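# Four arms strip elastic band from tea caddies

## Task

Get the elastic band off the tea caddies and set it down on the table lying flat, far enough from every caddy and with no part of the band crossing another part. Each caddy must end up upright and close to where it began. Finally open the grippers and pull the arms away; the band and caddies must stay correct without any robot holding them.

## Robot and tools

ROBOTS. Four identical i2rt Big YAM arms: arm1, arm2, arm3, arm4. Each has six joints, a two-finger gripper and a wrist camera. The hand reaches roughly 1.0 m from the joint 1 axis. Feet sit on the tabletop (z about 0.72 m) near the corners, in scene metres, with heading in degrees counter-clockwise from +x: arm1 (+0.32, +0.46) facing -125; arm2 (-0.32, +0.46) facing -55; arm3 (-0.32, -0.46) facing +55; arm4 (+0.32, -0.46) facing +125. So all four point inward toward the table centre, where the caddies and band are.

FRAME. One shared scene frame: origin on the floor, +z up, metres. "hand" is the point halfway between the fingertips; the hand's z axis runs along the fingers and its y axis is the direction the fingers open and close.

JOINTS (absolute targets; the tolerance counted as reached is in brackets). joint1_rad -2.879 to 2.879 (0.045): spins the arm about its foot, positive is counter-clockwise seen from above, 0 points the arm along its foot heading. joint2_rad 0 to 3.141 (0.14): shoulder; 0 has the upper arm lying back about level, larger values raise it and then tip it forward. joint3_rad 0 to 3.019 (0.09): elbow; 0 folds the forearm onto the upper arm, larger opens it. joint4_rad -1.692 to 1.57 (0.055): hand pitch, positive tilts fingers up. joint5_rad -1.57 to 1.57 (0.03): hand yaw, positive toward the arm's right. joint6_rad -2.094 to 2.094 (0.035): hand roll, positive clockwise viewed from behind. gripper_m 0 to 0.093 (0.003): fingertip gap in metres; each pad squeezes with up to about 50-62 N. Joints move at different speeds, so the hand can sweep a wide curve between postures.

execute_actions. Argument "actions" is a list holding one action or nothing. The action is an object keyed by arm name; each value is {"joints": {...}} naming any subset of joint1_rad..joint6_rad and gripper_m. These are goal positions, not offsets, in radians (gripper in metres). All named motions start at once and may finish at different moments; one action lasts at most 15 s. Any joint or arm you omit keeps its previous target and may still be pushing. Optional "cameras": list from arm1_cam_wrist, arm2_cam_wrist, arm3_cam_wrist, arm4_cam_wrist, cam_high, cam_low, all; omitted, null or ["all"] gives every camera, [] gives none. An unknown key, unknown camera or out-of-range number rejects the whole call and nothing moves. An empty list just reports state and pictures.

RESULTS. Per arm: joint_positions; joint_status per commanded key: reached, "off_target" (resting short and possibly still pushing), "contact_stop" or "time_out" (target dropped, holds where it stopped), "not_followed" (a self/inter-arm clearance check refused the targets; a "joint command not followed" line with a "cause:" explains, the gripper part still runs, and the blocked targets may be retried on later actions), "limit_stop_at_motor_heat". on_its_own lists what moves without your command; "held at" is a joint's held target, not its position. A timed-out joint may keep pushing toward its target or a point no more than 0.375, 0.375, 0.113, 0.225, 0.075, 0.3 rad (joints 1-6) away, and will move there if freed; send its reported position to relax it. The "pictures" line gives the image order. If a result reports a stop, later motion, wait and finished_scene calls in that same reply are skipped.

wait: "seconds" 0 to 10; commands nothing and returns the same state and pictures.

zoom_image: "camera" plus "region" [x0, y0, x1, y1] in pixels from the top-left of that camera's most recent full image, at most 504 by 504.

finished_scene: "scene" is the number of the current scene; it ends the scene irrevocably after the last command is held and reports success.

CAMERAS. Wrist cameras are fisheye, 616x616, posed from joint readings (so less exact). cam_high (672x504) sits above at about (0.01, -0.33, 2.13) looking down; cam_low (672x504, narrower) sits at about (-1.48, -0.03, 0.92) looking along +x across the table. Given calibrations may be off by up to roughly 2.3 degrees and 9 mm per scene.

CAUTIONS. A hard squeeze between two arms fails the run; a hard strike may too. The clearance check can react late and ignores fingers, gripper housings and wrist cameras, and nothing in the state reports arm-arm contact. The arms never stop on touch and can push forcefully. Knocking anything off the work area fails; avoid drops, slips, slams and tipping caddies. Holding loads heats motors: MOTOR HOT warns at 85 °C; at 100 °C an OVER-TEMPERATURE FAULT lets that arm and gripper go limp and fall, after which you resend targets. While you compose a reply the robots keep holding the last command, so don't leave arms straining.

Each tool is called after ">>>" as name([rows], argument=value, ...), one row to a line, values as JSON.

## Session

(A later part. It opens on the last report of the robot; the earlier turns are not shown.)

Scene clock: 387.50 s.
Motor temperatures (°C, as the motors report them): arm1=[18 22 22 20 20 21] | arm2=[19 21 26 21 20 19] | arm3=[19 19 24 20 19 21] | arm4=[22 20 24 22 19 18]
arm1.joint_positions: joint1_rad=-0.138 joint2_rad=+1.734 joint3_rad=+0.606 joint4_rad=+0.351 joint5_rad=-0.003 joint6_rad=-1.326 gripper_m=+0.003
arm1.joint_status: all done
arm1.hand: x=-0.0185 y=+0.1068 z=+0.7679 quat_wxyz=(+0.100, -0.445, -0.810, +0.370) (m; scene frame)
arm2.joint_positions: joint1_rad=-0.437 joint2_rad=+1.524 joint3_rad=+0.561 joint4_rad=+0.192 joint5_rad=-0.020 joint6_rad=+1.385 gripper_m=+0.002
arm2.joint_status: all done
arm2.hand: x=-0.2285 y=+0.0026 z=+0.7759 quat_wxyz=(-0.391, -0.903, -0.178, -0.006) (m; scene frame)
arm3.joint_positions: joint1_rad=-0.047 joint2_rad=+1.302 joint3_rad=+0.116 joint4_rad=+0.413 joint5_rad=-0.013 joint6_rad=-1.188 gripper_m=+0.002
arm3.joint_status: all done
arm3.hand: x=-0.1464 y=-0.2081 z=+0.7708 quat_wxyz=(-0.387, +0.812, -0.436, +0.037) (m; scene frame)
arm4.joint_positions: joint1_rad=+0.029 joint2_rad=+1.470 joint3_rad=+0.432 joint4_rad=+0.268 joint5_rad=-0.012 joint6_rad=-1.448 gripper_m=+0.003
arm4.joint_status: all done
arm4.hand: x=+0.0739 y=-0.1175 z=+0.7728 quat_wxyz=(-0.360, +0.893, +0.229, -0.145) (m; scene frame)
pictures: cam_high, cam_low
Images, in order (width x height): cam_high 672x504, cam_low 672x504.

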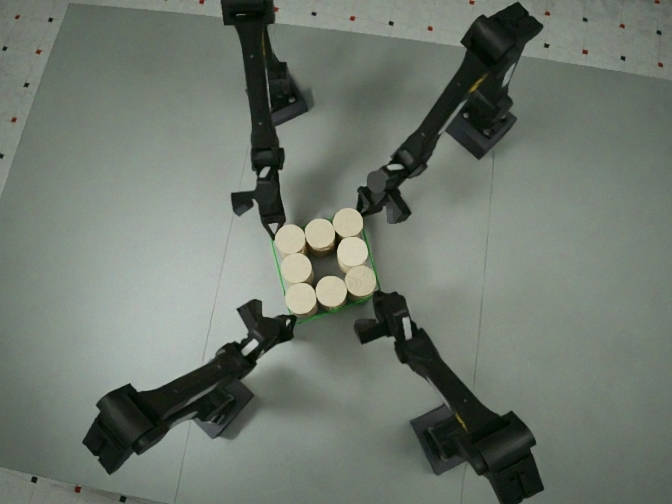

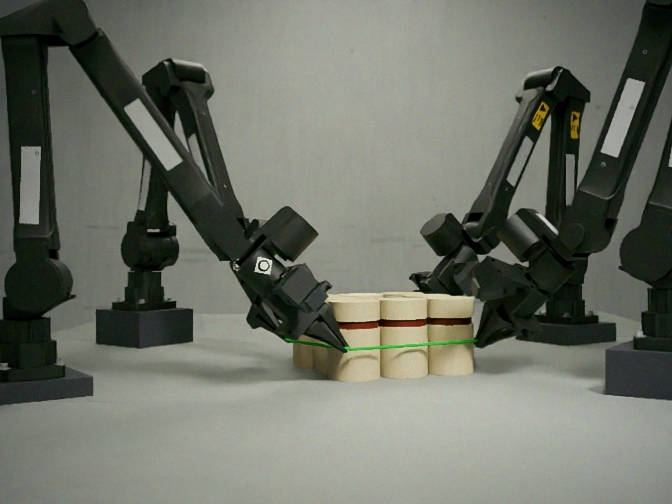

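>>> execute_actions([
  {"arm1":{"joints":{"joint1_rad":-0.212,"joint2_rad":1.78,"joint3_rad":0.672,"joint4_rad":0.28}},"arm2":{"joints":{"joint1_rad":-0.527,"joint2_rad":1.625,"joint3_rad":0.664,"joint4_rad":0.137}},"arm3":{"joints":{"joint1_rad":-0.222,"joint2_rad":1.378,"joint3_rad":0.16,"joint4_rad":0.375}},"arm4":{"joints":{"joint1_rad":-0.073,"joint2_rad":1.553,"joint3_rad":0.513,"joint4_rad":0.222}}},
], cameras=["cam_low","cam_high"])

>>> zoom_image(camera="cam_high", region=[230, 160, 430, 360])

Scene clock: 402.57 s.
Motor temperatures (°C, as the motors report them): arm1=[18 22 22 20 20 21] | arm2=[19 21 26 21 20 19] | arm3=[19 19 24 19 19 21] | arm4=[22 20 24 22 19 18]
arm1.joint_positions: joint1_rad=-0.197 joint2_rad=+1.755 joint3_rad=+0.676 joint4_rad=+0.302 joint5_rad=-0.009 joint6_rad=-1.327 gripper_m=+0.003
arm1.joint_status: all done
arm1.hand: x=-0.0557 y=+0.1104 z=+0.7734 quat_wxyz=(+0.109, -0.467, -0.797, +0.367) (m; scene frame)
arm2.joint_positions: joint1_rad=-0.485 joint2_rad=+1.613 joint3_rad=+0.654 joint4_rad=+0.162 joint5_rad=-0.032 joint6_rad=+1.385 gripper_m=+0.002
arm2.joint_status: all done
arm2.hand: x=-0.2444 y=-0.0309 z=+0.7664 quat_wxyz=(-0.379, -0.912, -0.159, -0.002) (m; scene frame)
arm3.joint_positions: joint1_rad=-0.182 joint2_rad=+1.358 joint3_rad=+0.171 joint4_rad=+0.404 joint5_rad=-0.027 joint6_rad=-1.188 gripper_m=+0.002
arm3.joint_status: all done
arm3.hand: x=-0.1024 y=-0.2176 z=+0.7706 quat_wxyz=(-0.380, +0.783, -0.489, +0.056) (m; scene frame)
arm4.joint_positions: joint1_rad=-0.048 joint2_rad=+1.546 joint3_rad=+0.500 joint4_rad=+0.242 joint5_rad=-0.018 joint6_rad=-1.448 gripper_m=+0.003
arm4.joint_status: all done
arm4.hand: x=+0.0895 y=-0.0823 z=+0.7622 quat_wxyz=(-0.350, +0.907, +0.197, -0.129) (m; scene frame)
pictures: cam_high, cam_low
Images, in order (width x height): cam_high 672x504, cam_low 672x504.

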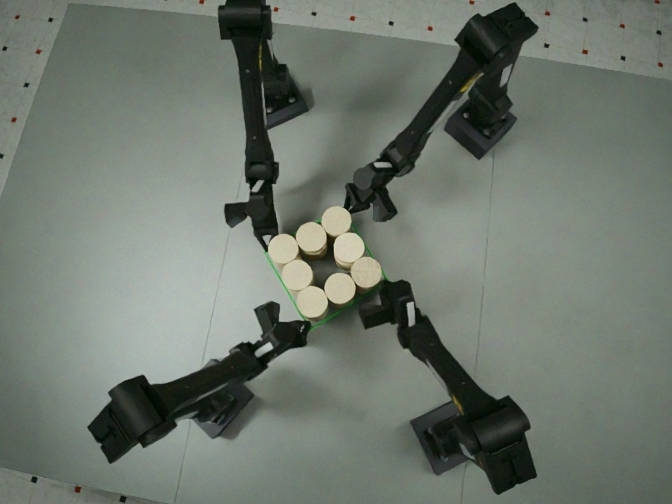

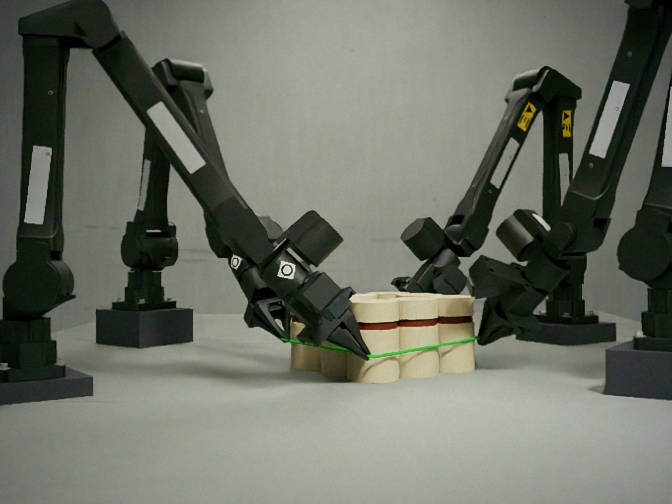

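Region (230, 160, 430, 360) of cam_high's 672x504 image, scaled by 2.520, with more detail than that image has.

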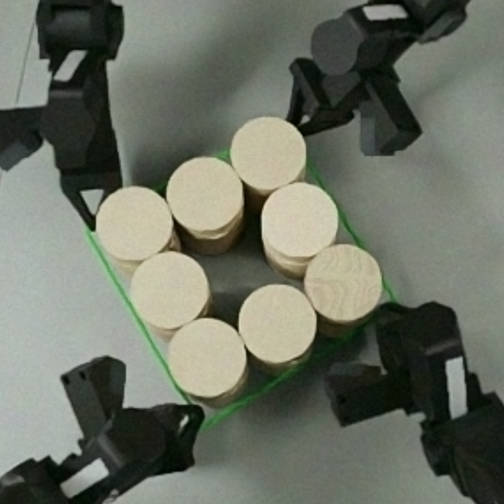

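>>> execute_actions([
  {"arm1":{"joints":{"joint1_rad":-0.254,"joint2_rad":1.72,"joint3_rad":0.545,"joint4_rad":0.345}},"arm2":{"joints":{"joint1_rad":-0.607,"joint2_rad":1.575,"joint3_rad":0.58,"joint4_rad":0.16,"joint5_rad":0.02}},"arm3":{"joints":{"joint1_rad":-0.28,"joint2_rad":1.245,"joint3_rad":0.045,"joint4_rad":0.35,"joint5_rad":0.02}},"arm4":{"joints":{"joint1_rad":-0.134,"joint2_rad":1.478,"joint3_rad":0.405,"joint4_rad":0.247}}},
], cameras=["cam_low","cam_high"])

>>> zoom_image(camera="cam_high", region=[230, 160, 430, 360])

Scene clock: 417.07 s.
Motor temperatures (°C, as the motors report them): arm1=[18 22 22 20 20 21] | arm2=[19 21 26 21 22 19] | arm3=[19 19 24 19 21 21] | arm4=[22 20 24 22 19 18]
arm1.joint_positions: joint1_rad=-0.213 joint2_rad=+1.709 joint3_rad=+0.590 joint4_rad=+0.371 joint5_rad=-0.023 joint6_rad=-1.329 gripper_m=+0.003
arm1.joint_status: all done
arm1.hand: x=-0.0410 y=+0.1311 z=+0.7783 quat_wxyz=(+0.110, -0.467, -0.790, +0.382) (m; scene frame)
arm2.joint_positions: joint1_rad=-0.524 joint2_rad=+1.573 joint3_rad=+0.617 joint4_rad=+0.173 joint5_rad=-0.038 joint6_rad=+1.385 gripper_m=+0.002
arm2.joint_status: joint1_rad time_out (moved -0.039 of -0.122); joint5_rad time_out (moved -0.006 of +0.052); the others done
arm2.on_its_own: joint1_rad reads -0.524 and still pushes toward -0.607 since a time_out; joint5_rad reads -0.038 and still pushes toward +0.020 since a time_out
arm2.hand: x=-0.2636 y=-0.0218 z=+0.7728 quat_wxyz=(-0.386, -0.911, -0.142, +0.002) (m; scene frame)
arm3.joint_positions: joint1_rad=-0.227 joint2_rad=+1.234 joint3_rad=+0.092 joint4_rad=+0.391 joint5_rad=-0.023 joint6_rad=-1.188 gripper_m=+0.002
arm3.joint_status: joint1_rad time_out (moved -0.045 of -0.098); joint5_rad time_out (moved +0.004 of +0.047); the others done
arm3.on_its_own: joint1_rad reads -0.227 and still pushes toward -0.280 since a time_out; joint5_rad reads -0.023 and still pushes toward +0.020 since a time_out
arm3.hand: x=-0.1100 y=-0.2467 z=+0.7783 quat_wxyz=(-0.393, +0.766, -0.504, +0.070) (m; scene frame)
arm4.joint_positions: joint1_rad=-0.080 joint2_rad=+1.472 joint3_rad=+0.431 joint4_rad=+0.258 joint5_rad=-0.038 joint6_rad=-1.448 gripper_m=+0.003
arm4.joint_status: joint1_rad time_out (moved -0.032 of -0.086); the others done
arm4.on_its_own: joint1_rad reads -0.080 and still pushes toward -0.134 since a time_out
arm4.hand: x=+0.1101 y=-0.0971 z=+0.7698 quat_wxyz=(-0.358, +0.905, +0.185, -0.135) (m; scene frame)
pictures: cam_high, cam_low
Images, in order (width x height): cam_high 672x504, cam_low 672x504.

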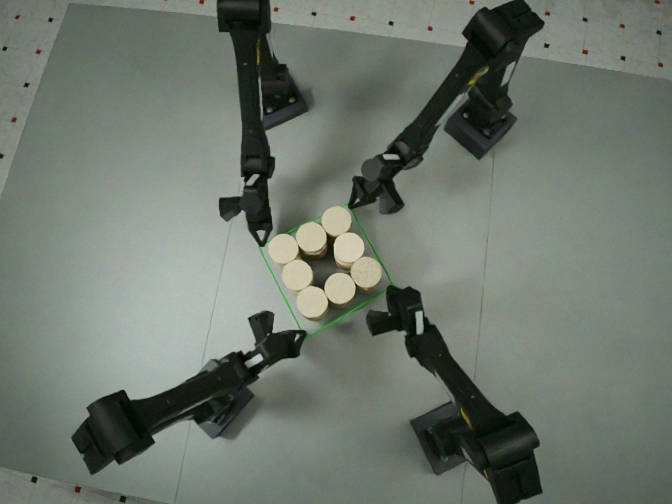

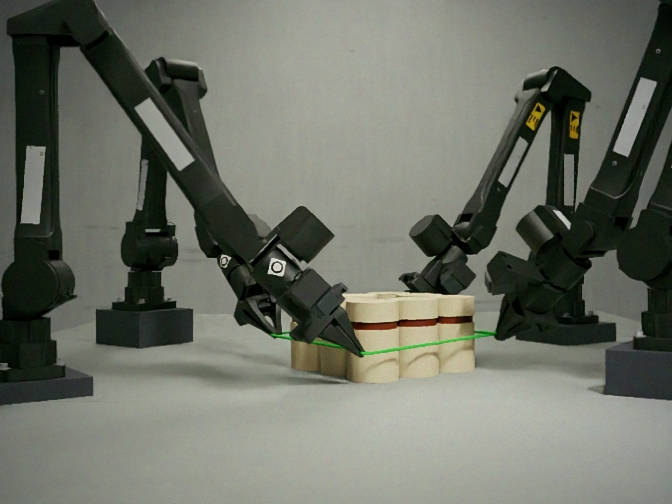

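Region (230, 160, 430, 360) of cam_high's 672x504 image, scaled by 2.520, with more detail than that image has.

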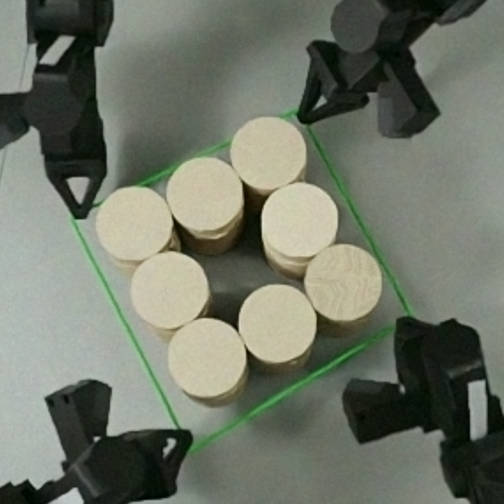

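>>> execute_actions([
  {"arm1":{"joints":{"joint2_rad":1.5,"joint3_rad":0.545,"joint4_rad":0.1}},"arm2":{"joints":{"joint2_rad":1.385,"joint3_rad":0.61,"joint4_rad":-0.075}},"arm3":{"joints":{"joint2_rad":0.795,"joint3_rad":0.13,"joint4_rad":-0.195}},"arm4":{"joints":{"joint2_rad":1.26,"joint3_rad":0.46,"joint4_rad":-0.04}}},
], cameras=["cam_low","cam_high"])

>>> zoom_image(camera="cam_high", region=[230, 160, 430, 360])

Scene clock: 429.83 s.
Motor temperatures (°C, as the motors report them): arm1=[18 22 21 20 21 21] | arm2=[20 21 26 21 26 19] | arm3=[19 19 24 19 23 21] | arm4=[22 20 24 22 21 18]
arm1.joint_positions: joint1_rad=-0.213 joint2_rad=+1.479 joint3_rad=+0.589 joint4_rad=+0.144 joint5_rad=-0.025 joint6_rad=-1.330 gripper_m=+0.003
arm1.joint_status: all done
arm1.hand: x=-0.0315 y=+0.1386 z=+0.8430 quat_wxyz=(+0.110, -0.466, -0.790, +0.383) (m; scene frame)
arm2.joint_positions: joint1_rad=-0.524 joint2_rad=+1.369 joint3_rad=+0.617 joint4_rad=-0.030 joint5_rad=-0.042 joint6_rad=+1.385 gripper_m=+0.002
arm2.joint_status: all done
arm2.on_its_own: joint1_rad reads -0.524 and still pushes toward -0.607 since a time_out; joint5_rad reads -0.042 and still pushes toward +0.020 since a time_out
arm2.hand: x=-0.2645 y=-0.0022 z=+0.8304 quat_wxyz=(-0.387, -0.911, -0.143, +0.001) (m; scene frame)
arm3.joint_positions: joint1_rad=-0.227 joint2_rad=+0.794 joint3_rad=+0.157 joint4_rad=-0.132 joint5_rad=-0.029 joint6_rad=-1.188 gripper_m=+0.002
arm3.joint_status: joint4_rad time_out (moved -0.523 of -0.586); the others done
arm3.on_its_own: joint1_rad reads -0.227 and still pushes toward -0.280 since a time_out; joint4_rad reads -0.132 and still pushes toward -0.195 since a time_out; joint5_rad reads -0.029 and still pushes toward +0.020 since a time_out
arm3.hand: x=-0.1184 y=-0.2538 z=+0.8329 quat_wxyz=(-0.385, +0.770, -0.505, +0.065) (m; scene frame)
arm4.joint_positions: joint1_rad=-0.083 joint2_rad=+1.248 joint3_rad=+0.464 joint4_rad=+0.003 joint5_rad=-0.042 joint6_rad=-1.448 gripper_m=+0.003
arm4.joint_status: all done
arm4.on_its_own: joint1_rad reads -0.083 and still pushes toward -0.134 since a time_out
arm4.hand: x=+0.1144 y=-0.1039 z=+0.8273 quat_wxyz=(-0.358, +0.905, +0.185, -0.136) (m; scene frame)
pictures: cam_high, cam_low
Images, in order (width x height): cam_high 672x504, cam_low 672x504.

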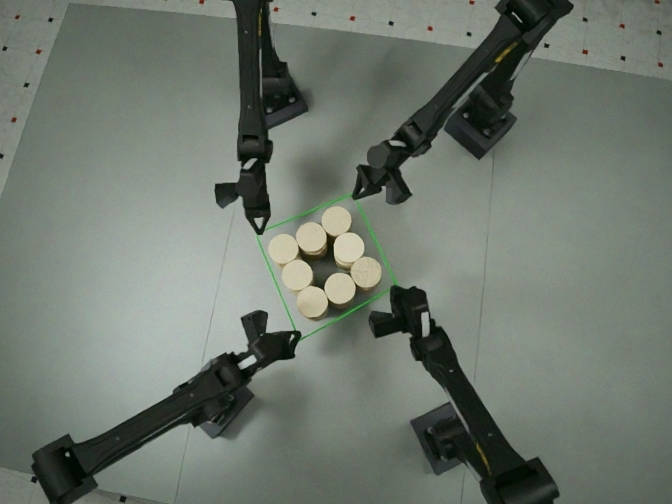

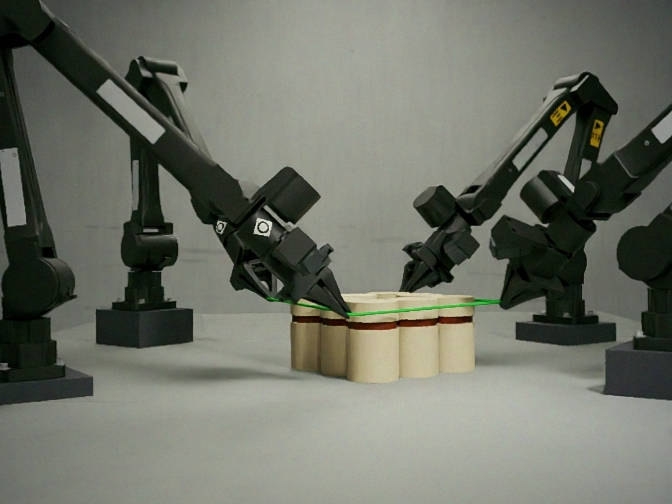

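Region (230, 160, 430, 360) of cam_high's 672x504 image, scaled by 2.520, with more detail than that image has.

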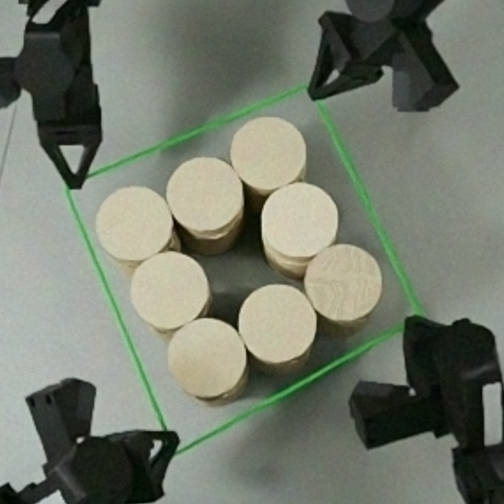

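>>> execute_actions([
  {"arm1":{"joints":{"joint2_rad":1.36}},"arm2":{"joints":{"joint2_rad":1.24}},"arm3":{"joints":{"joint2_rad":0.59,"joint4_rad":-0.17}},"arm4":{"joints":{"joint2_rad":1.1}}},
], cameras=["cam_low","cam_high"])

Scene clock: 459.13 s.
Motor temperatures (°C, as the motors report them): arm1=[18 22 21 20 21 21] | arm2=[20 21 27 21 31 19] | arm3=[19 19 26 19 27 21] | arm4=[22 20 25 22 22 18]
arm1.joint_positions: joint1_rad=-0.213 joint2_rad=+1.347 joint3_rad=+0.584 joint4_rad=+0.137 joint5_rad=-0.025 joint6_rad=-1.330 gripper_m=+0.003
arm1.joint_status: all done
arm1.hand: x=-0.0341 y=+0.1357 z=+0.8999 quat_wxyz=(+0.126, -0.452, -0.769, +0.434) (m; scene frame)
arm2.joint_positions: joint1_rad=-0.524 joint2_rad=+1.230 joint3_rad=+0.617 joint4_rad=-0.037 joint5_rad=-0.042 joint6_rad=+1.385 gripper_m=+0.002
arm2.joint_status: all done
arm2.on_its_own: joint1_rad reads -0.524 and still pushes toward -0.607 since a time_out; joint5_rad reads -0.042 and still pushes toward +0.020 since a time_out
arm2.hand: x=-0.2638 y=-0.0034 z=+0.8908 quat_wxyz=(-0.447, -0.884, -0.140, +0.004) (m; scene frame)
arm3.joint_positions: joint1_rad=-0.227 joint2_rad=+0.590 joint3_rad=+0.157 joint4_rad=-0.132 joint5_rad=-0.029 joint6_rad=-1.188 gripper_m=+0.003
arm3.joint_status: all done
arm3.on_its_own: joint1_rad reads -0.227 and still pushes toward -0.280 since a time_out; joint5_rad reads -0.029 and still pushes toward +0.020 since a time_out
arm3.hand: x=-0.1107 y=-0.2462 z=+0.8887 quat_wxyz=(-0.475, +0.734, -0.479, +0.084) (m; scene frame)
arm4.joint_positions: joint1_rad=-0.083 joint2_rad=+1.092 joint3_rad=+0.464 joint4_rad=-0.005 joint5_rad=-0.042 joint6_rad=-1.448 gripper_m=+0.003
arm4.joint_status: all done
arm4.on_its_own: joint1_rad reads -0.083 and still pushes toward -0.134 since a time_out
arm4.hand: x=+0.1123 y=-0.1004 z=+0.8868 quat_wxyz=(-0.422, +0.874, +0.180, -0.157) (m; scene frame)
pictures: cam_high, cam_low
Images, in order (width x height): cam_high 672x504, cam_low 672x504.

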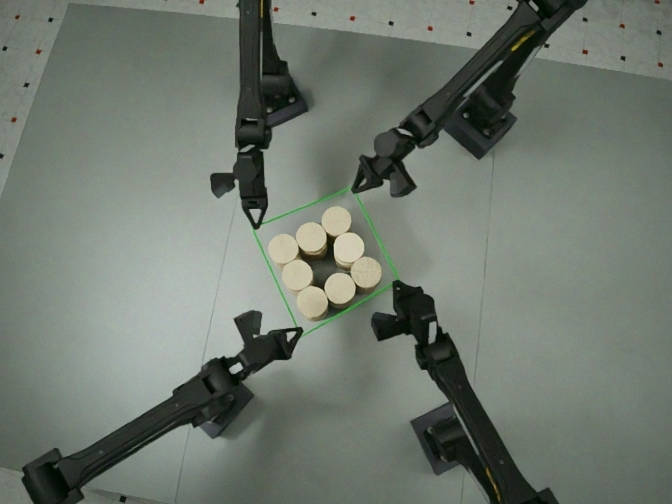

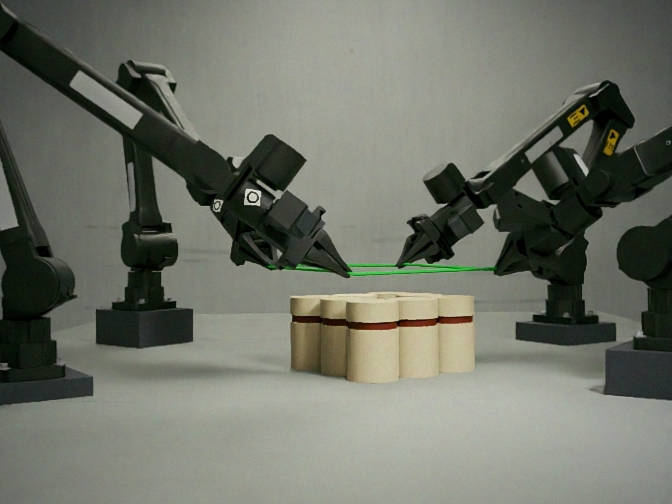

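>>> execute_actions([
  {"arm1":{"joints":{"joint1_rad":0.234,"joint2_rad":1.063,"joint3_rad":0.453,"joint4_rad":-0.09}},"arm2":{"joints":{"joint1_rad":-0.035,"joint2_rad":1.14,"joint3_rad":0.66,"joint4_rad":-0.208,"joint5_rad":0}},"arm3":{"joints":{"joint1_rad":-0.119,"joint2_rad":1.056,"joint3_rad":0.5,"joint4_rad":-0.13,"joint5_rad":0}},"arm4":{"joints":{"joint1_rad":-0.135,"joint2_rad":0.797,"joint3_rad":0.425,"joint4_rad":-0.328}}},
], cameras=["cam_low","cam_high"])

Scene clock: 469.60 s.
Motor temperatures (°C, as the motors report them): arm1=[18 22 21 20 21 21] | arm2=[20 21 27 21 32 19] | arm3=[19 19 27 19 28 21] | arm4=[22 20 25 22 22 18]
arm1.joint_positions: joint1_rad=+0.220 joint2_rad=+1.057 joint3_rad=+0.468 joint4_rad=-0.069 joint5_rad=+0.004 joint6_rad=-1.330 gripper_m=+0.003
arm1.joint_status: all done
arm1.hand: x=+0.1583 y=+0.0852 z=+0.9234 quat_wxyz=(+0.040, -0.286, -0.853, +0.435) (m; scene frame)
arm2.joint_positions: joint1_rad=-0.035 joint2_rad=+1.141 joint3_rad=+0.633 joint4_rad=-0.176 joint5_rad=-0.003 joint6_rad=+1.385 gripper_m=+0.002
arm2.joint_status: all done
arm2.hand: x=-0.0674 y=+0.0873 z=+0.9092 quat_wxyz=(-0.421, -0.835, -0.345, -0.083) (m; scene frame)
arm3.joint_positions: joint1_rad=-0.115 joint2_rad=+1.047 joint3_rad=+0.482 joint4_rad=-0.120 joint5_rad=-0.009 joint6_rad=-1.188 gripper_m=+0.002
arm3.joint_status: all done
arm3.hand: x=-0.0678 y=-0.1443 z=+0.9151 quat_wxyz=(-0.425, +0.781, -0.455, +0.058) (m; scene frame)
arm4.joint_positions: joint1_rad=-0.124 joint2_rad=+0.793 joint3_rad=+0.432 joint4_rad=-0.307 joint5_rad=-0.004 joint6_rad=-1.448 gripper_m=+0.003
arm4.joint_status: all done
arm4.hand: x=+0.1598 y=-0.1426 z=+0.9203 quat_wxyz=(-0.416, +0.887, +0.155, -0.127) (m; scene frame)
pictures: cam_high, cam_low
Images, in order (width x height): cam_high 672x504, cam_low 672x504.

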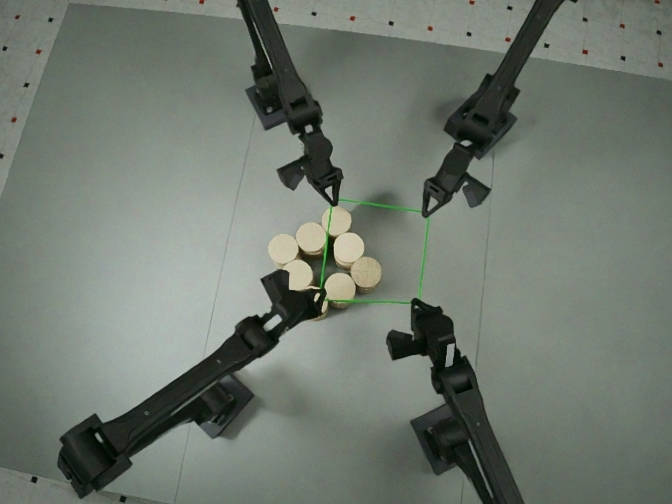

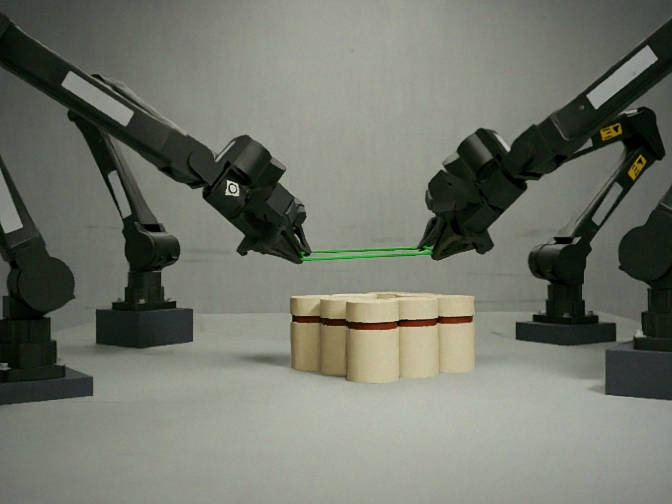

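>>> execute_actions([
  {"arm1":{"joints":{"joint1_rad":0.612,"joint2_rad":0.948,"joint3_rad":0.41,"joint4_rad":-0.275}},"arm2":{"joints":{"joint1_rad":0.22,"joint2_rad":1.437,"joint3_rad":0.955,"joint4_rad":-0.305}},"arm3":{"joints":{"joint1_rad":-0.328,"joint2_rad":1.455,"joint3_rad":0.862,"joint4_rad":-0.2}},"arm4":{"joints":{"joint1_rad":-0.573,"joint2_rad":0.793,"joint3_rad":0.455,"joint4_rad":-0.46}}},
], cameras=["cam_high"])

>>> execute_actions([
  {"arm1":{"joints":{"joint1_rad":1.003,"joint2_rad":1.127,"joint3_rad":0.385,"joint4_rad":-0.048}},"arm2":{"joints":{"joint1_rad":0.389,"joint2_rad":1.775,"joint3_rad":1.262,"joint4_rad":-0.25}},"arm3":{"joints":{"joint1_rad":-0.45,"joint2_rad":1.842,"joint3_rad":1.243,"joint4_rad":-0.175}},"arm4":{"joints":{"joint1_rad":-0.955,"joint2_rad":1.063,"joint3_rad":0.475,"joint4_rad":-0.185}}},
], cameras=["cam_low","cam_high"])

Scene clock: 492.83 s.
Motor temperatures (°C, as the motors report them): arm1=[18 22 22 20 21 21] | arm2=[19 21 31 21 26 19] | arm3=[19 19 30 20 24 21] | arm4=[22 20 26 22 21 18]
arm1.joint_positions: joint1_rad=+0.598 joint2_rad=+0.945 joint3_rad=+0.426 joint4_rad=-0.253 joint5_rad=+0.007 joint6_rad=-1.330 gripper_m=+0.003
arm1.joint_status: all done
arm1.hand: x=+0.3081 y=+0.0962 z=+0.9084 quat_wxyz=(-0.037, -0.125, -0.915, +0.382) (m; scene frame)
arm2.joint_positions: joint1_rad=+0.218 joint2_rad=+1.435 joint3_rad=+0.923 joint4_rad=-0.279 joint5_rad=+0.005 joint6_rad=+1.386 gripper_m=+0.002
arm2.joint_status: all done
arm2.hand: x=+0.0871 y=+0.0991 z=+0.8984 quat_wxyz=(-0.360, -0.805, -0.457, -0.116) (m; scene frame)
arm3.joint_positions: joint1_rad=-0.309 joint2_rad=+1.440 joint3_rad=+0.838 joint4_rad=-0.175 joint5_rad=-0.008 joint6_rad=-1.188 gripper_m=+0.002
arm3.joint_status: all done
arm3.hand: x=+0.0848 y=-0.1182 z=+0.9089 quat_wxyz=(-0.376, +0.748, -0.540, +0.089) (m; scene frame)
arm4.joint_positions: joint1_rad=-0.563 joint2_rad=+0.793 joint3_rad=+0.432 joint4_rad=-0.433 joint5_rad=-0.006 joint6_rad=-1.448 gripper_m=+0.003
arm4.joint_status: all done
arm4.hand: x=+0.3099 y=-0.1256 z=+0.8976 quat_wxyz=(-0.377, +0.925, -0.042, -0.030) (m; scene frame)
pictures: cam_high
Images, in order (width x height): cam_high 672x504.

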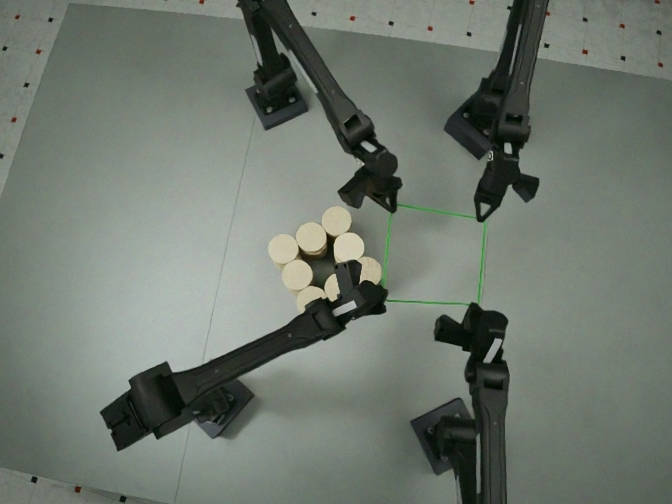

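Scene clock: 494.10 s.
Motor temperatures (°C, as the motors report them): arm1=[18 22 22 20 21 21] | arm2=[19 21 31 21 26 19] | arm3=[19 19 30 20 24 21] | arm4=[22 20 26 22 21 18]
arm1.joint_positions: joint1_rad=+0.985 joint2_rad=+1.123 joint3_rad=+0.395 joint4_rad=-0.051 joint5_rad=+0.009 joint6_rad=-1.330 gripper_m=+0.003
arm1.joint_status: all done
arm1.hand: x=+0.4515 y=+0.1036 z=+0.8666 quat_wxyz=(-0.110, +0.052, -0.923, +0.365) (m; scene frame)
arm2.joint_positions: joint1_rad=+0.384 joint2_rad=+1.781 joint3_rad=+1.220 joint4_rad=-0.250 joint5_rad=+0.004 joint6_rad=+1.387 gripper_m=+0.002
arm2.joint_status: all done
arm2.hand: x=+0.2394 y=+0.1091 z=+0.8492 quat_wxyz=(-0.340, -0.768, -0.524, -0.142) (m; scene frame)
arm3.joint_positions: joint1_rad=-0.430 joint2_rad=+1.826 joint3_rad=+1.209 joint4_rad=-0.175 joint5_rad=-0.006 joint6_rad=-1.188 gripper_m=+0.002
arm3.joint_status: all done
arm3.hand: x=+0.2383 y=-0.0946 z=+0.8665 quat_wxyz=(-0.363, +0.716, -0.586, +0.111) (m; scene frame)
arm4.joint_positions: joint1_rad=-0.943 joint2_rad=+1.066 joint3_rad=+0.445 joint4_rad=-0.189 joint5_rad=-0.008 joint6_rad=-1.448 gripper_m=+0.003
arm4.joint_status: all done
arm4.hand: x=+0.4496 y=-0.1045 z=+0.8543 quat_wxyz=(-0.368, +0.903, -0.217, +0.040) (m; scene frame)
pictures: cam_high, cam_low
Images, in order (width x height): cam_high 672x504, cam_low 672x504.

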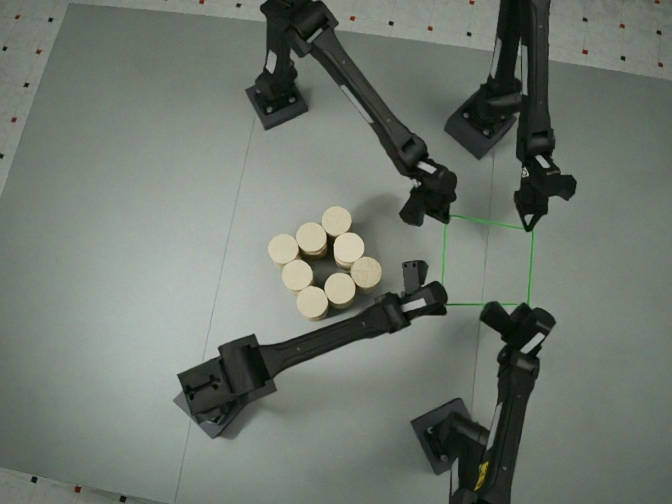

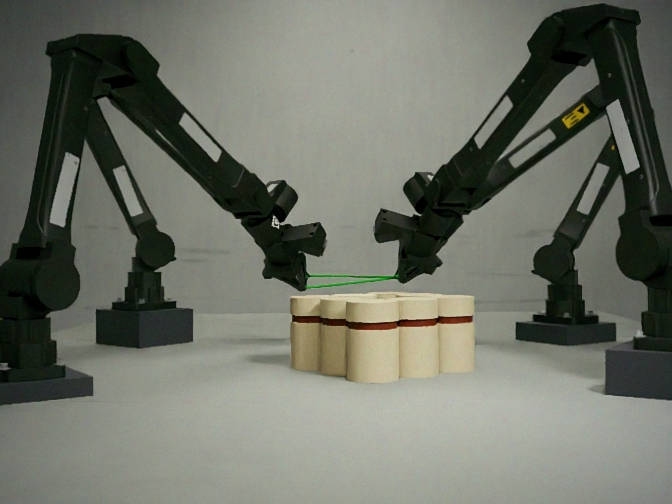

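>>> execute_actions([
  {"arm1":{"joints":{"joint1_rad":0.94,"joint2_rad":1.579,"joint3_rad":0.355,"joint4_rad":0.322}},"arm2":{"joints":{"joint2_rad":1.98,"joint3_rad":1.305,"joint4_rad":-0.17}},"arm3":{"joints":{"joint1_rad":-0.46,"joint2_rad":2.07,"joint3_rad":1.31,"joint4_rad":-0.105}},"arm4":{"joints":{"joint1_rad":-0.9,"joint2_rad":1.44,"joint3_rad":0.405,"joint4_rad":0.15}}},
], cameras=["cam_low","cam_high","arm1_cam_wrist","arm3_cam_wrist"])

Scene clock: 506.63 s.
Motor temperatures (°C, as the motors report them): arm1=[18 21 22 20 21 21] | arm2=[19 22 32 21 25 19] | arm3=[19 21 31 20 23 21] | arm4=[22 20 27 22 20 18]
arm1.joint_positions: joint1_rad=+0.942 joint2_rad=+1.567 joint3_rad=+0.362 joint4_rad=+0.314 joint5_rad=+0.005 joint6_rad=-1.330 gripper_m=+0.003
arm1.joint_status: all done
arm1.hand: x=+0.4365 y=+0.0994 z=+0.7537 quat_wxyz=(-0.090, +0.034, -0.944, +0.316) (m; scene frame)
arm2.joint_positions: joint1_rad=+0.384 joint2_rad=+1.996 joint3_rad=+1.274 joint4_rad=-0.180 joint5_rad=+0.003 joint6_rad=+1.387 gripper_m=+0.002
arm2.joint_status: all done
arm2.hand: x=+0.2548 y=+0.0987 z=+0.7460 quat_wxyz=(-0.301, -0.781, -0.533, -0.126) (m; scene frame)
arm3.joint_positions: joint1_rad=-0.451 joint2_rad=+2.070 joint3_rad=+1.296 joint4_rad=-0.112 joint5_rad=-0.002 joint6_rad=-1.188 gripper_m=+0.002
arm3.joint_status: all done
arm3.hand: x=+0.2669 y=-0.0942 z=+0.7560 quat_wxyz=(-0.320, +0.722, -0.606, +0.103) (m; scene frame)
arm4.joint_positions: joint1_rad=-0.901 joint2_rad=+1.439 joint3_rad=+0.408 joint4_rad=+0.135 joint5_rad=-0.003 joint6_rad=-1.448 gripper_m=+0.003
arm4.joint_status: all done
arm4.hand: x=+0.4390 y=-0.0891 z=+0.7551 quat_wxyz=(-0.329, +0.922, -0.202, +0.031) (m; scene frame)
pictures: arm1_cam_wrist, arm3_cam_wrist, cam_high, cam_low
camera_calibration (this result's frames):
arm1_cam_wrist: T_world_to_cam=[[0.00912852, -0.806776, 0.590787, -0.367824], [-0.902193, 0.248145, 0.352805, 0.10499], [-0.431235, -0.536225, -0.725603, 0.910086], [0, 0, 0, 1]] pos_world=[0.490541, 0.165207, 0.840625]
arm3_cam_wrist: T_world_to_cam=[[0.809775, 0.0579066, 0.583876, -0.647812], [-0.115249, -0.960035, 0.255051, -0.247552], [0.575311, -0.273826, -0.770738, 0.527194], [0, 0, 0, 1]] pos_world=[0.192751, -0.0557863, 0.847709]
Images, in order (width x height): arm1_cam_wrist 616x616, arm3_cam_wrist 616x616, cam_high 672x504, cam_low 672x504.

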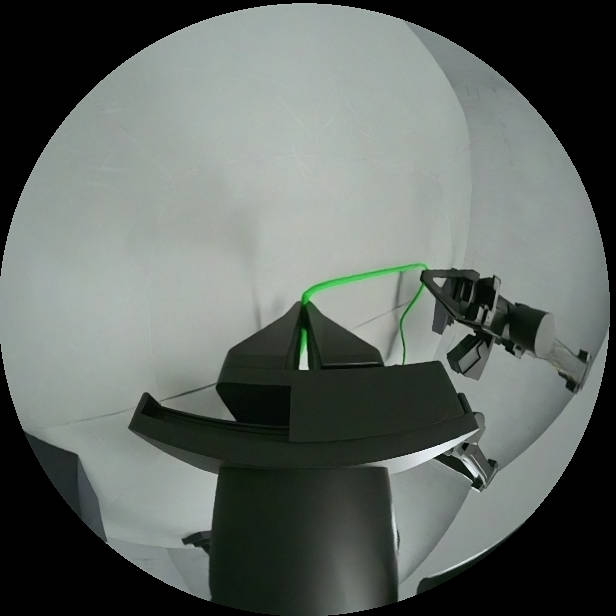

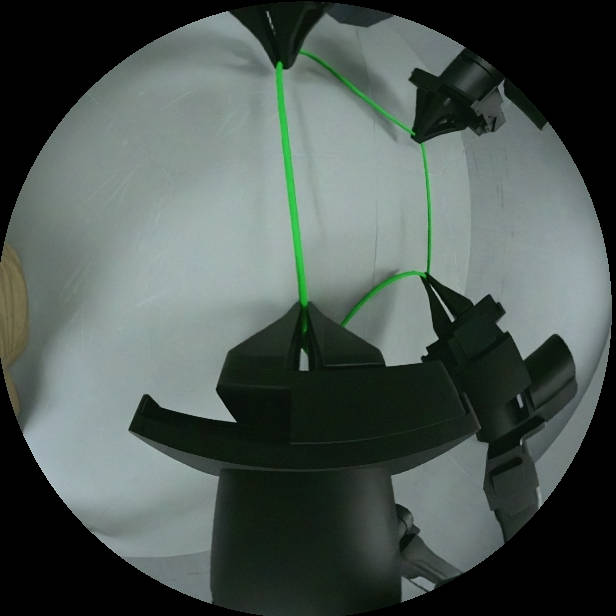

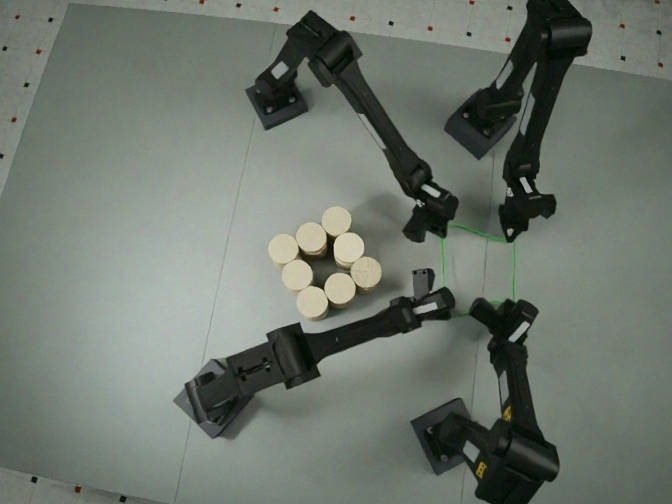

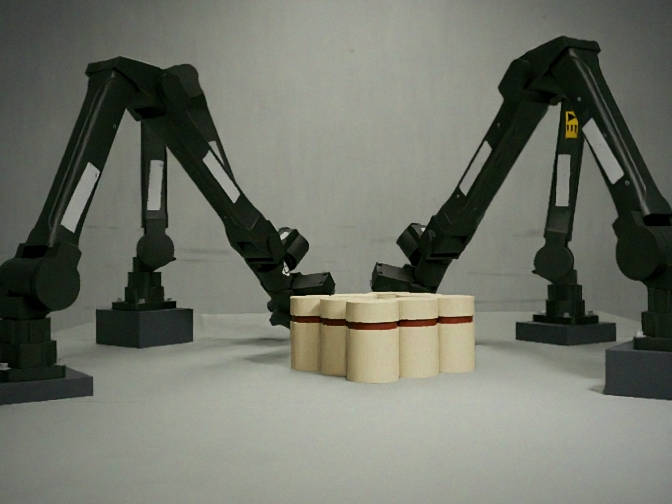

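>>> execute_actions([
  {"arm1":{"joints":{"joint2_rad":1.622}},"arm2":{"joints":{"joint2_rad":1.995}},"arm3":{"joints":{"joint2_rad":2.095}},"arm4":{"joints":{"joint2_rad":1.485}}},
], cameras=[])

>>> execute_actions([
  {"arm1":{"joints":{"gripper_m":0.018}},"arm2":{"joints":{"gripper_m":0.018}},"arm3":{"joints":{"gripper_m":0.018}},"arm4":{"joints":{"gripper_m":0.018}}},
], cameras=["cam_high","arm1_cam_wrist","arm3_cam_wrist"])

Scene clock: 513.57 s.
Motor temperatures (°C, as the motors report them): arm1=[18 22 22 20 21 21] | arm2=[19 23 32 21 25 19] | arm3=[19 21 31 20 23 21] | arm4=[22 20 26 22 20 18]
arm1.joint_positions: joint1_rad=+0.942 joint2_rad=+1.605 joint3_rad=+0.362 joint4_rad=+0.319 joint5_rad=+0.005 joint6_rad=-1.330 gripper_m=+0.003
arm1.joint_status: all done
arm1.hand: x=+0.4347 y=+0.1050 z=+0.7411 quat_wxyz=(-0.085, +0.034, -0.949, +0.301) (m; scene frame)
arm2.joint_positions: joint1_rad=+0.384 joint2_rad=+1.996 joint3_rad=+1.274 joint4_rad=-0.180 joint5_rad=+0.003 joint6_rad=+1.387 gripper_m=+0.002
arm2.joint_status: all done
arm2.hand: x=+0.2548 y=+0.0987 z=+0.7460 quat_wxyz=(-0.301, -0.781, -0.533, -0.126) (m; scene frame)
arm3.joint_positions: joint1_rad=-0.451 joint2_rad=+2.070 joint3_rad=+1.296 joint4_rad=-0.112 joint5_rad=-0.002 joint6_rad=-1.188 gripper_m=+0.002
arm3.joint_status: all done
arm3.hand: x=+0.2669 y=-0.0942 z=+0.7560 quat_wxyz=(-0.320, +0.722, -0.606, +0.103) (m; scene frame)
arm4.joint_positions: joint1_rad=-0.901 joint2_rad=+1.479 joint3_rad=+0.408 joint4_rad=+0.141 joint5_rad=-0.003 joint6_rad=-1.448 gripper_m=+0.003
arm4.joint_status: all done
arm4.hand: x=+0.4377 y=-0.0935 z=+0.7415 quat_wxyz=(-0.313, +0.927, -0.203, +0.030) (m; scene frame)
pictures: none
No camera images: the call's "cameras" was empty. Leave "cameras" out to get every camera's image.

Scene clock: 514.03 s.
Motor temperatures (°C, as the motors report them): arm1=[18 22 22 20 21 21] | arm2=[19 23 32 22 24 19] | arm3=[19 21 31 20 23 21] | arm4=[22 20 26 22 20 18]
arm1.joint_positions: joint1_rad=+0.942 joint2_rad=+1.605 joint3_rad=+0.359 joint4_rad=+0.319 joint5_rad=+0.004 joint6_rad=-1.330 gripper_m=+0.018
arm1.joint_status: all done
arm1.hand: x=+0.4345 y=+0.1062 z=+0.7405 quat_wxyz=(-0.085, +0.034, -0.949, +0.300) (m; scene frame)
arm2.joint_positions: joint1_rad=+0.384 joint2_rad=+1.996 joint3_rad=+1.274 joint4_rad=-0.180 joint5_rad=+0.003 joint6_rad=+1.387 gripper_m=+0.018
arm2.joint_status: all done
arm2.hand: x=+0.2548 y=+0.0987 z=+0.7460 quat_wxyz=(-0.301, -0.781, -0.533, -0.126) (m; scene frame)
arm3.joint_positions: joint1_rad=-0.451 joint2_rad=+2.070 joint3_rad=+1.296 joint4_rad=-0.112 joint5_rad=-0.002 joint6_rad=-1.188 gripper_m=+0.018
arm3.joint_status: all done
arm3.hand: x=+0.2669 y=-0.0942 z=+0.7560 quat_wxyz=(-0.320, +0.722, -0.606, +0.103) (m; scene frame)
arm4.joint_positions: joint1_rad=-0.901 joint2_rad=+1.479 joint3_rad=+0.407 joint4_rad=+0.141 joint5_rad=-0.003 joint6_rad=-1.448 gripper_m=+0.018
arm4.joint_status: all done
arm4.hand: x=+0.4377 y=-0.0939 z=+0.7412 quat_wxyz=(-0.313, +0.927, -0.203, +0.030) (m; scene frame)
pictures: arm1_cam_wrist, arm3_cam_wrist, cam_high
camera_calibration (this result's frames):
arm1_cam_wrist: T_world_to_cam=[[0.0155401, -0.82613, 0.563265, -0.334853], [-0.898602, 0.235506, 0.370205, 0.0930571], [-0.43849, -0.511903, -0.738702, 0.913481], [0, 0, 0, 1]] pos_world=[0.489377, 0.169066, 0.828951]
arm3_cam_wrist: T_world_to_cam=[[0.809775, 0.0579066, 0.583876, -0.647812], [-0.115249, -0.960035, 0.255051, -0.247552], [0.575311, -0.273826, -0.770738, 0.527194], [0, 0, 0, 1]] pos_world=[0.192751, -0.0557863, 0.847709]
Images, in order (width x height): arm1_cam_wrist 616x616, arm3_cam_wrist 616x616, cam_high 672x504.

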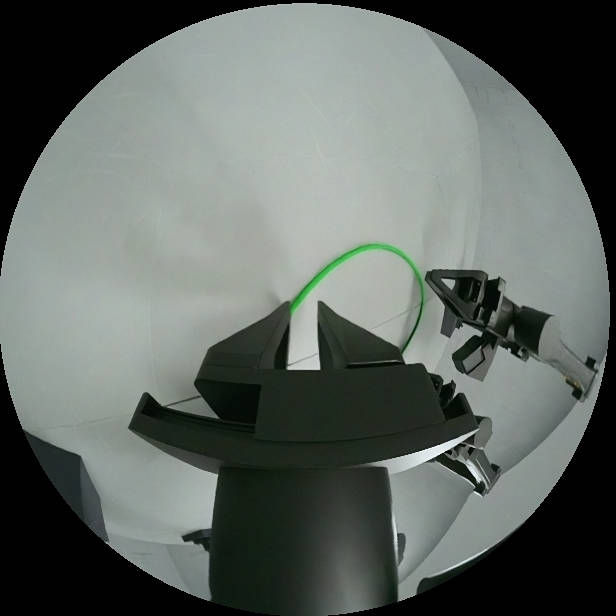

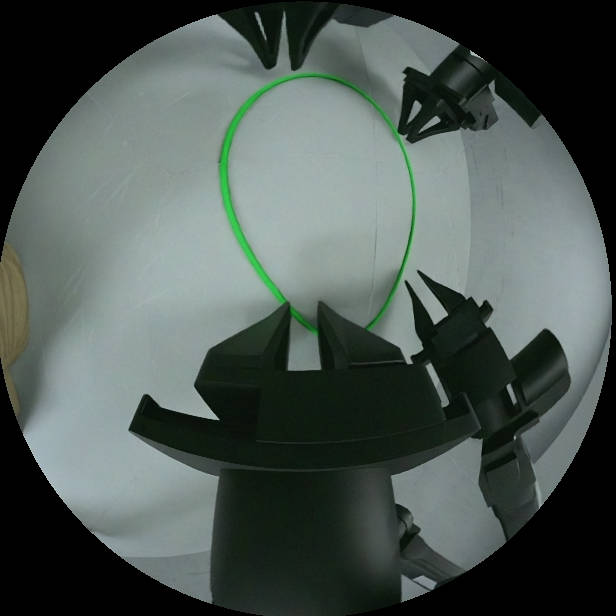

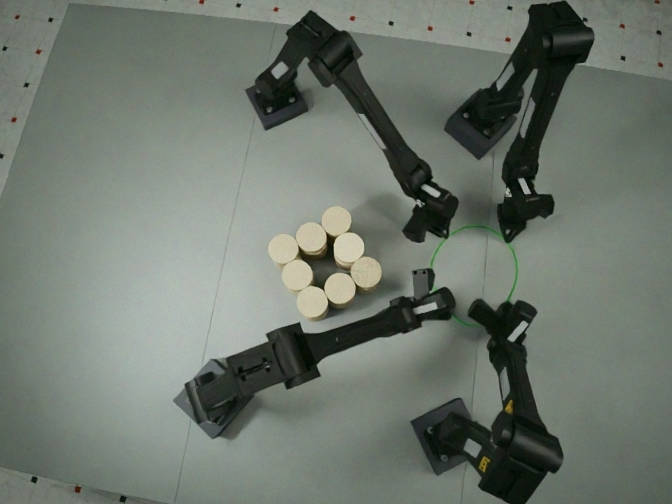

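>>> execute_actions([
  {"arm1":{"joints":{"joint2_rad":0.8,"joint4_rad":-0.3}},"arm2":{"joints":{"joint2_rad":1.1,"joint4_rad":-0.7}},"arm3":{"joints":{"joint2_rad":1.1,"joint4_rad":-0.7,"joint1_rad":-0.55}},"arm4":{"joints":{"joint2_rad":0.7,"joint4_rad":-0.4,"joint1_rad":-1.0}}},
], cameras=["cam_high","cam_low"])

Scene clock: 522.03 s.
Motor temperatures (°C, as the motors report them): arm1=[18 22 22 20 21 21] | arm2=[19 23 32 22 24 19] | arm3=[19 22 30 20 22 21] | arm4=[22 20 26 22 20 18]
arm1.joint_positions: joint1_rad=+0.942 joint2_rad=+0.801 joint3_rad=+0.357 joint4_rad=-0.291 joint5_rad=+0.003 joint6_rad=-1.330 gripper_m=+0.018
arm1.joint_status: all done
arm1.hand: x=+0.4228 y=+0.1406 z=+0.9133 quat_wxyz=(-0.110, +0.033, -0.915, +0.386) (m; scene frame)
arm2.joint_positions: joint1_rad=+0.384 joint2_rad=+1.093 joint3_rad=+1.274 joint4_rad=-0.691 joint5_rad=+0.002 joint6_rad=+1.387 gripper_m=+0.018
arm2.joint_status: all done
arm2.hand: x=+0.1057 y=+0.1970 z=+1.1915 quat_wxyz=(-0.463, -0.713, -0.487, -0.198) (m; scene frame)
arm3.joint_positions: joint1_rad=-0.561 joint2_rad=+1.081 joint3_rad=+1.298 joint4_rad=-0.686 joint5_rad=+0.001 joint6_rad=-1.188 gripper_m=+0.018
arm3.joint_status: all done
arm3.hand: x=+0.1276 y=-0.2460 z=+1.2506 quat_wxyz=(-0.488, +0.621, -0.583, +0.189) (m; scene frame)
arm4.joint_positions: joint1_rad=-1.002 joint2_rad=+0.699 joint3_rad=+0.407 joint4_rad=-0.389 joint5_rad=+0.000 joint6_rad=-1.448 gripper_m=+0.018
arm4.joint_status: all done
arm4.hand: x=+0.4531 y=-0.1550 z=+0.9219 quat_wxyz=(-0.426, +0.871, -0.238, +0.063) (m; scene frame)
pictures: cam_high, cam_low
Images, in order (width x height): cam_high 672x504, cam_low 672x504.

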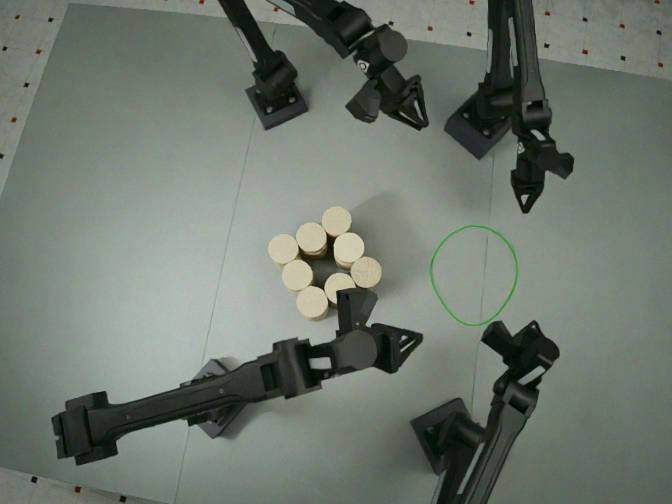

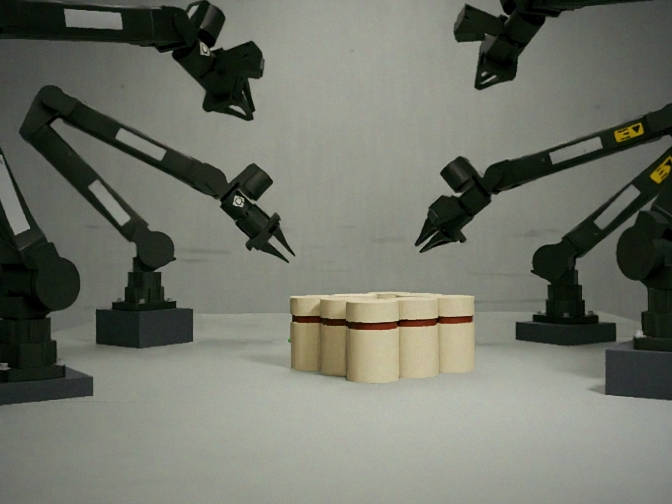

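>>> finished_scene(scene=1)

The scene is finished: the task was done.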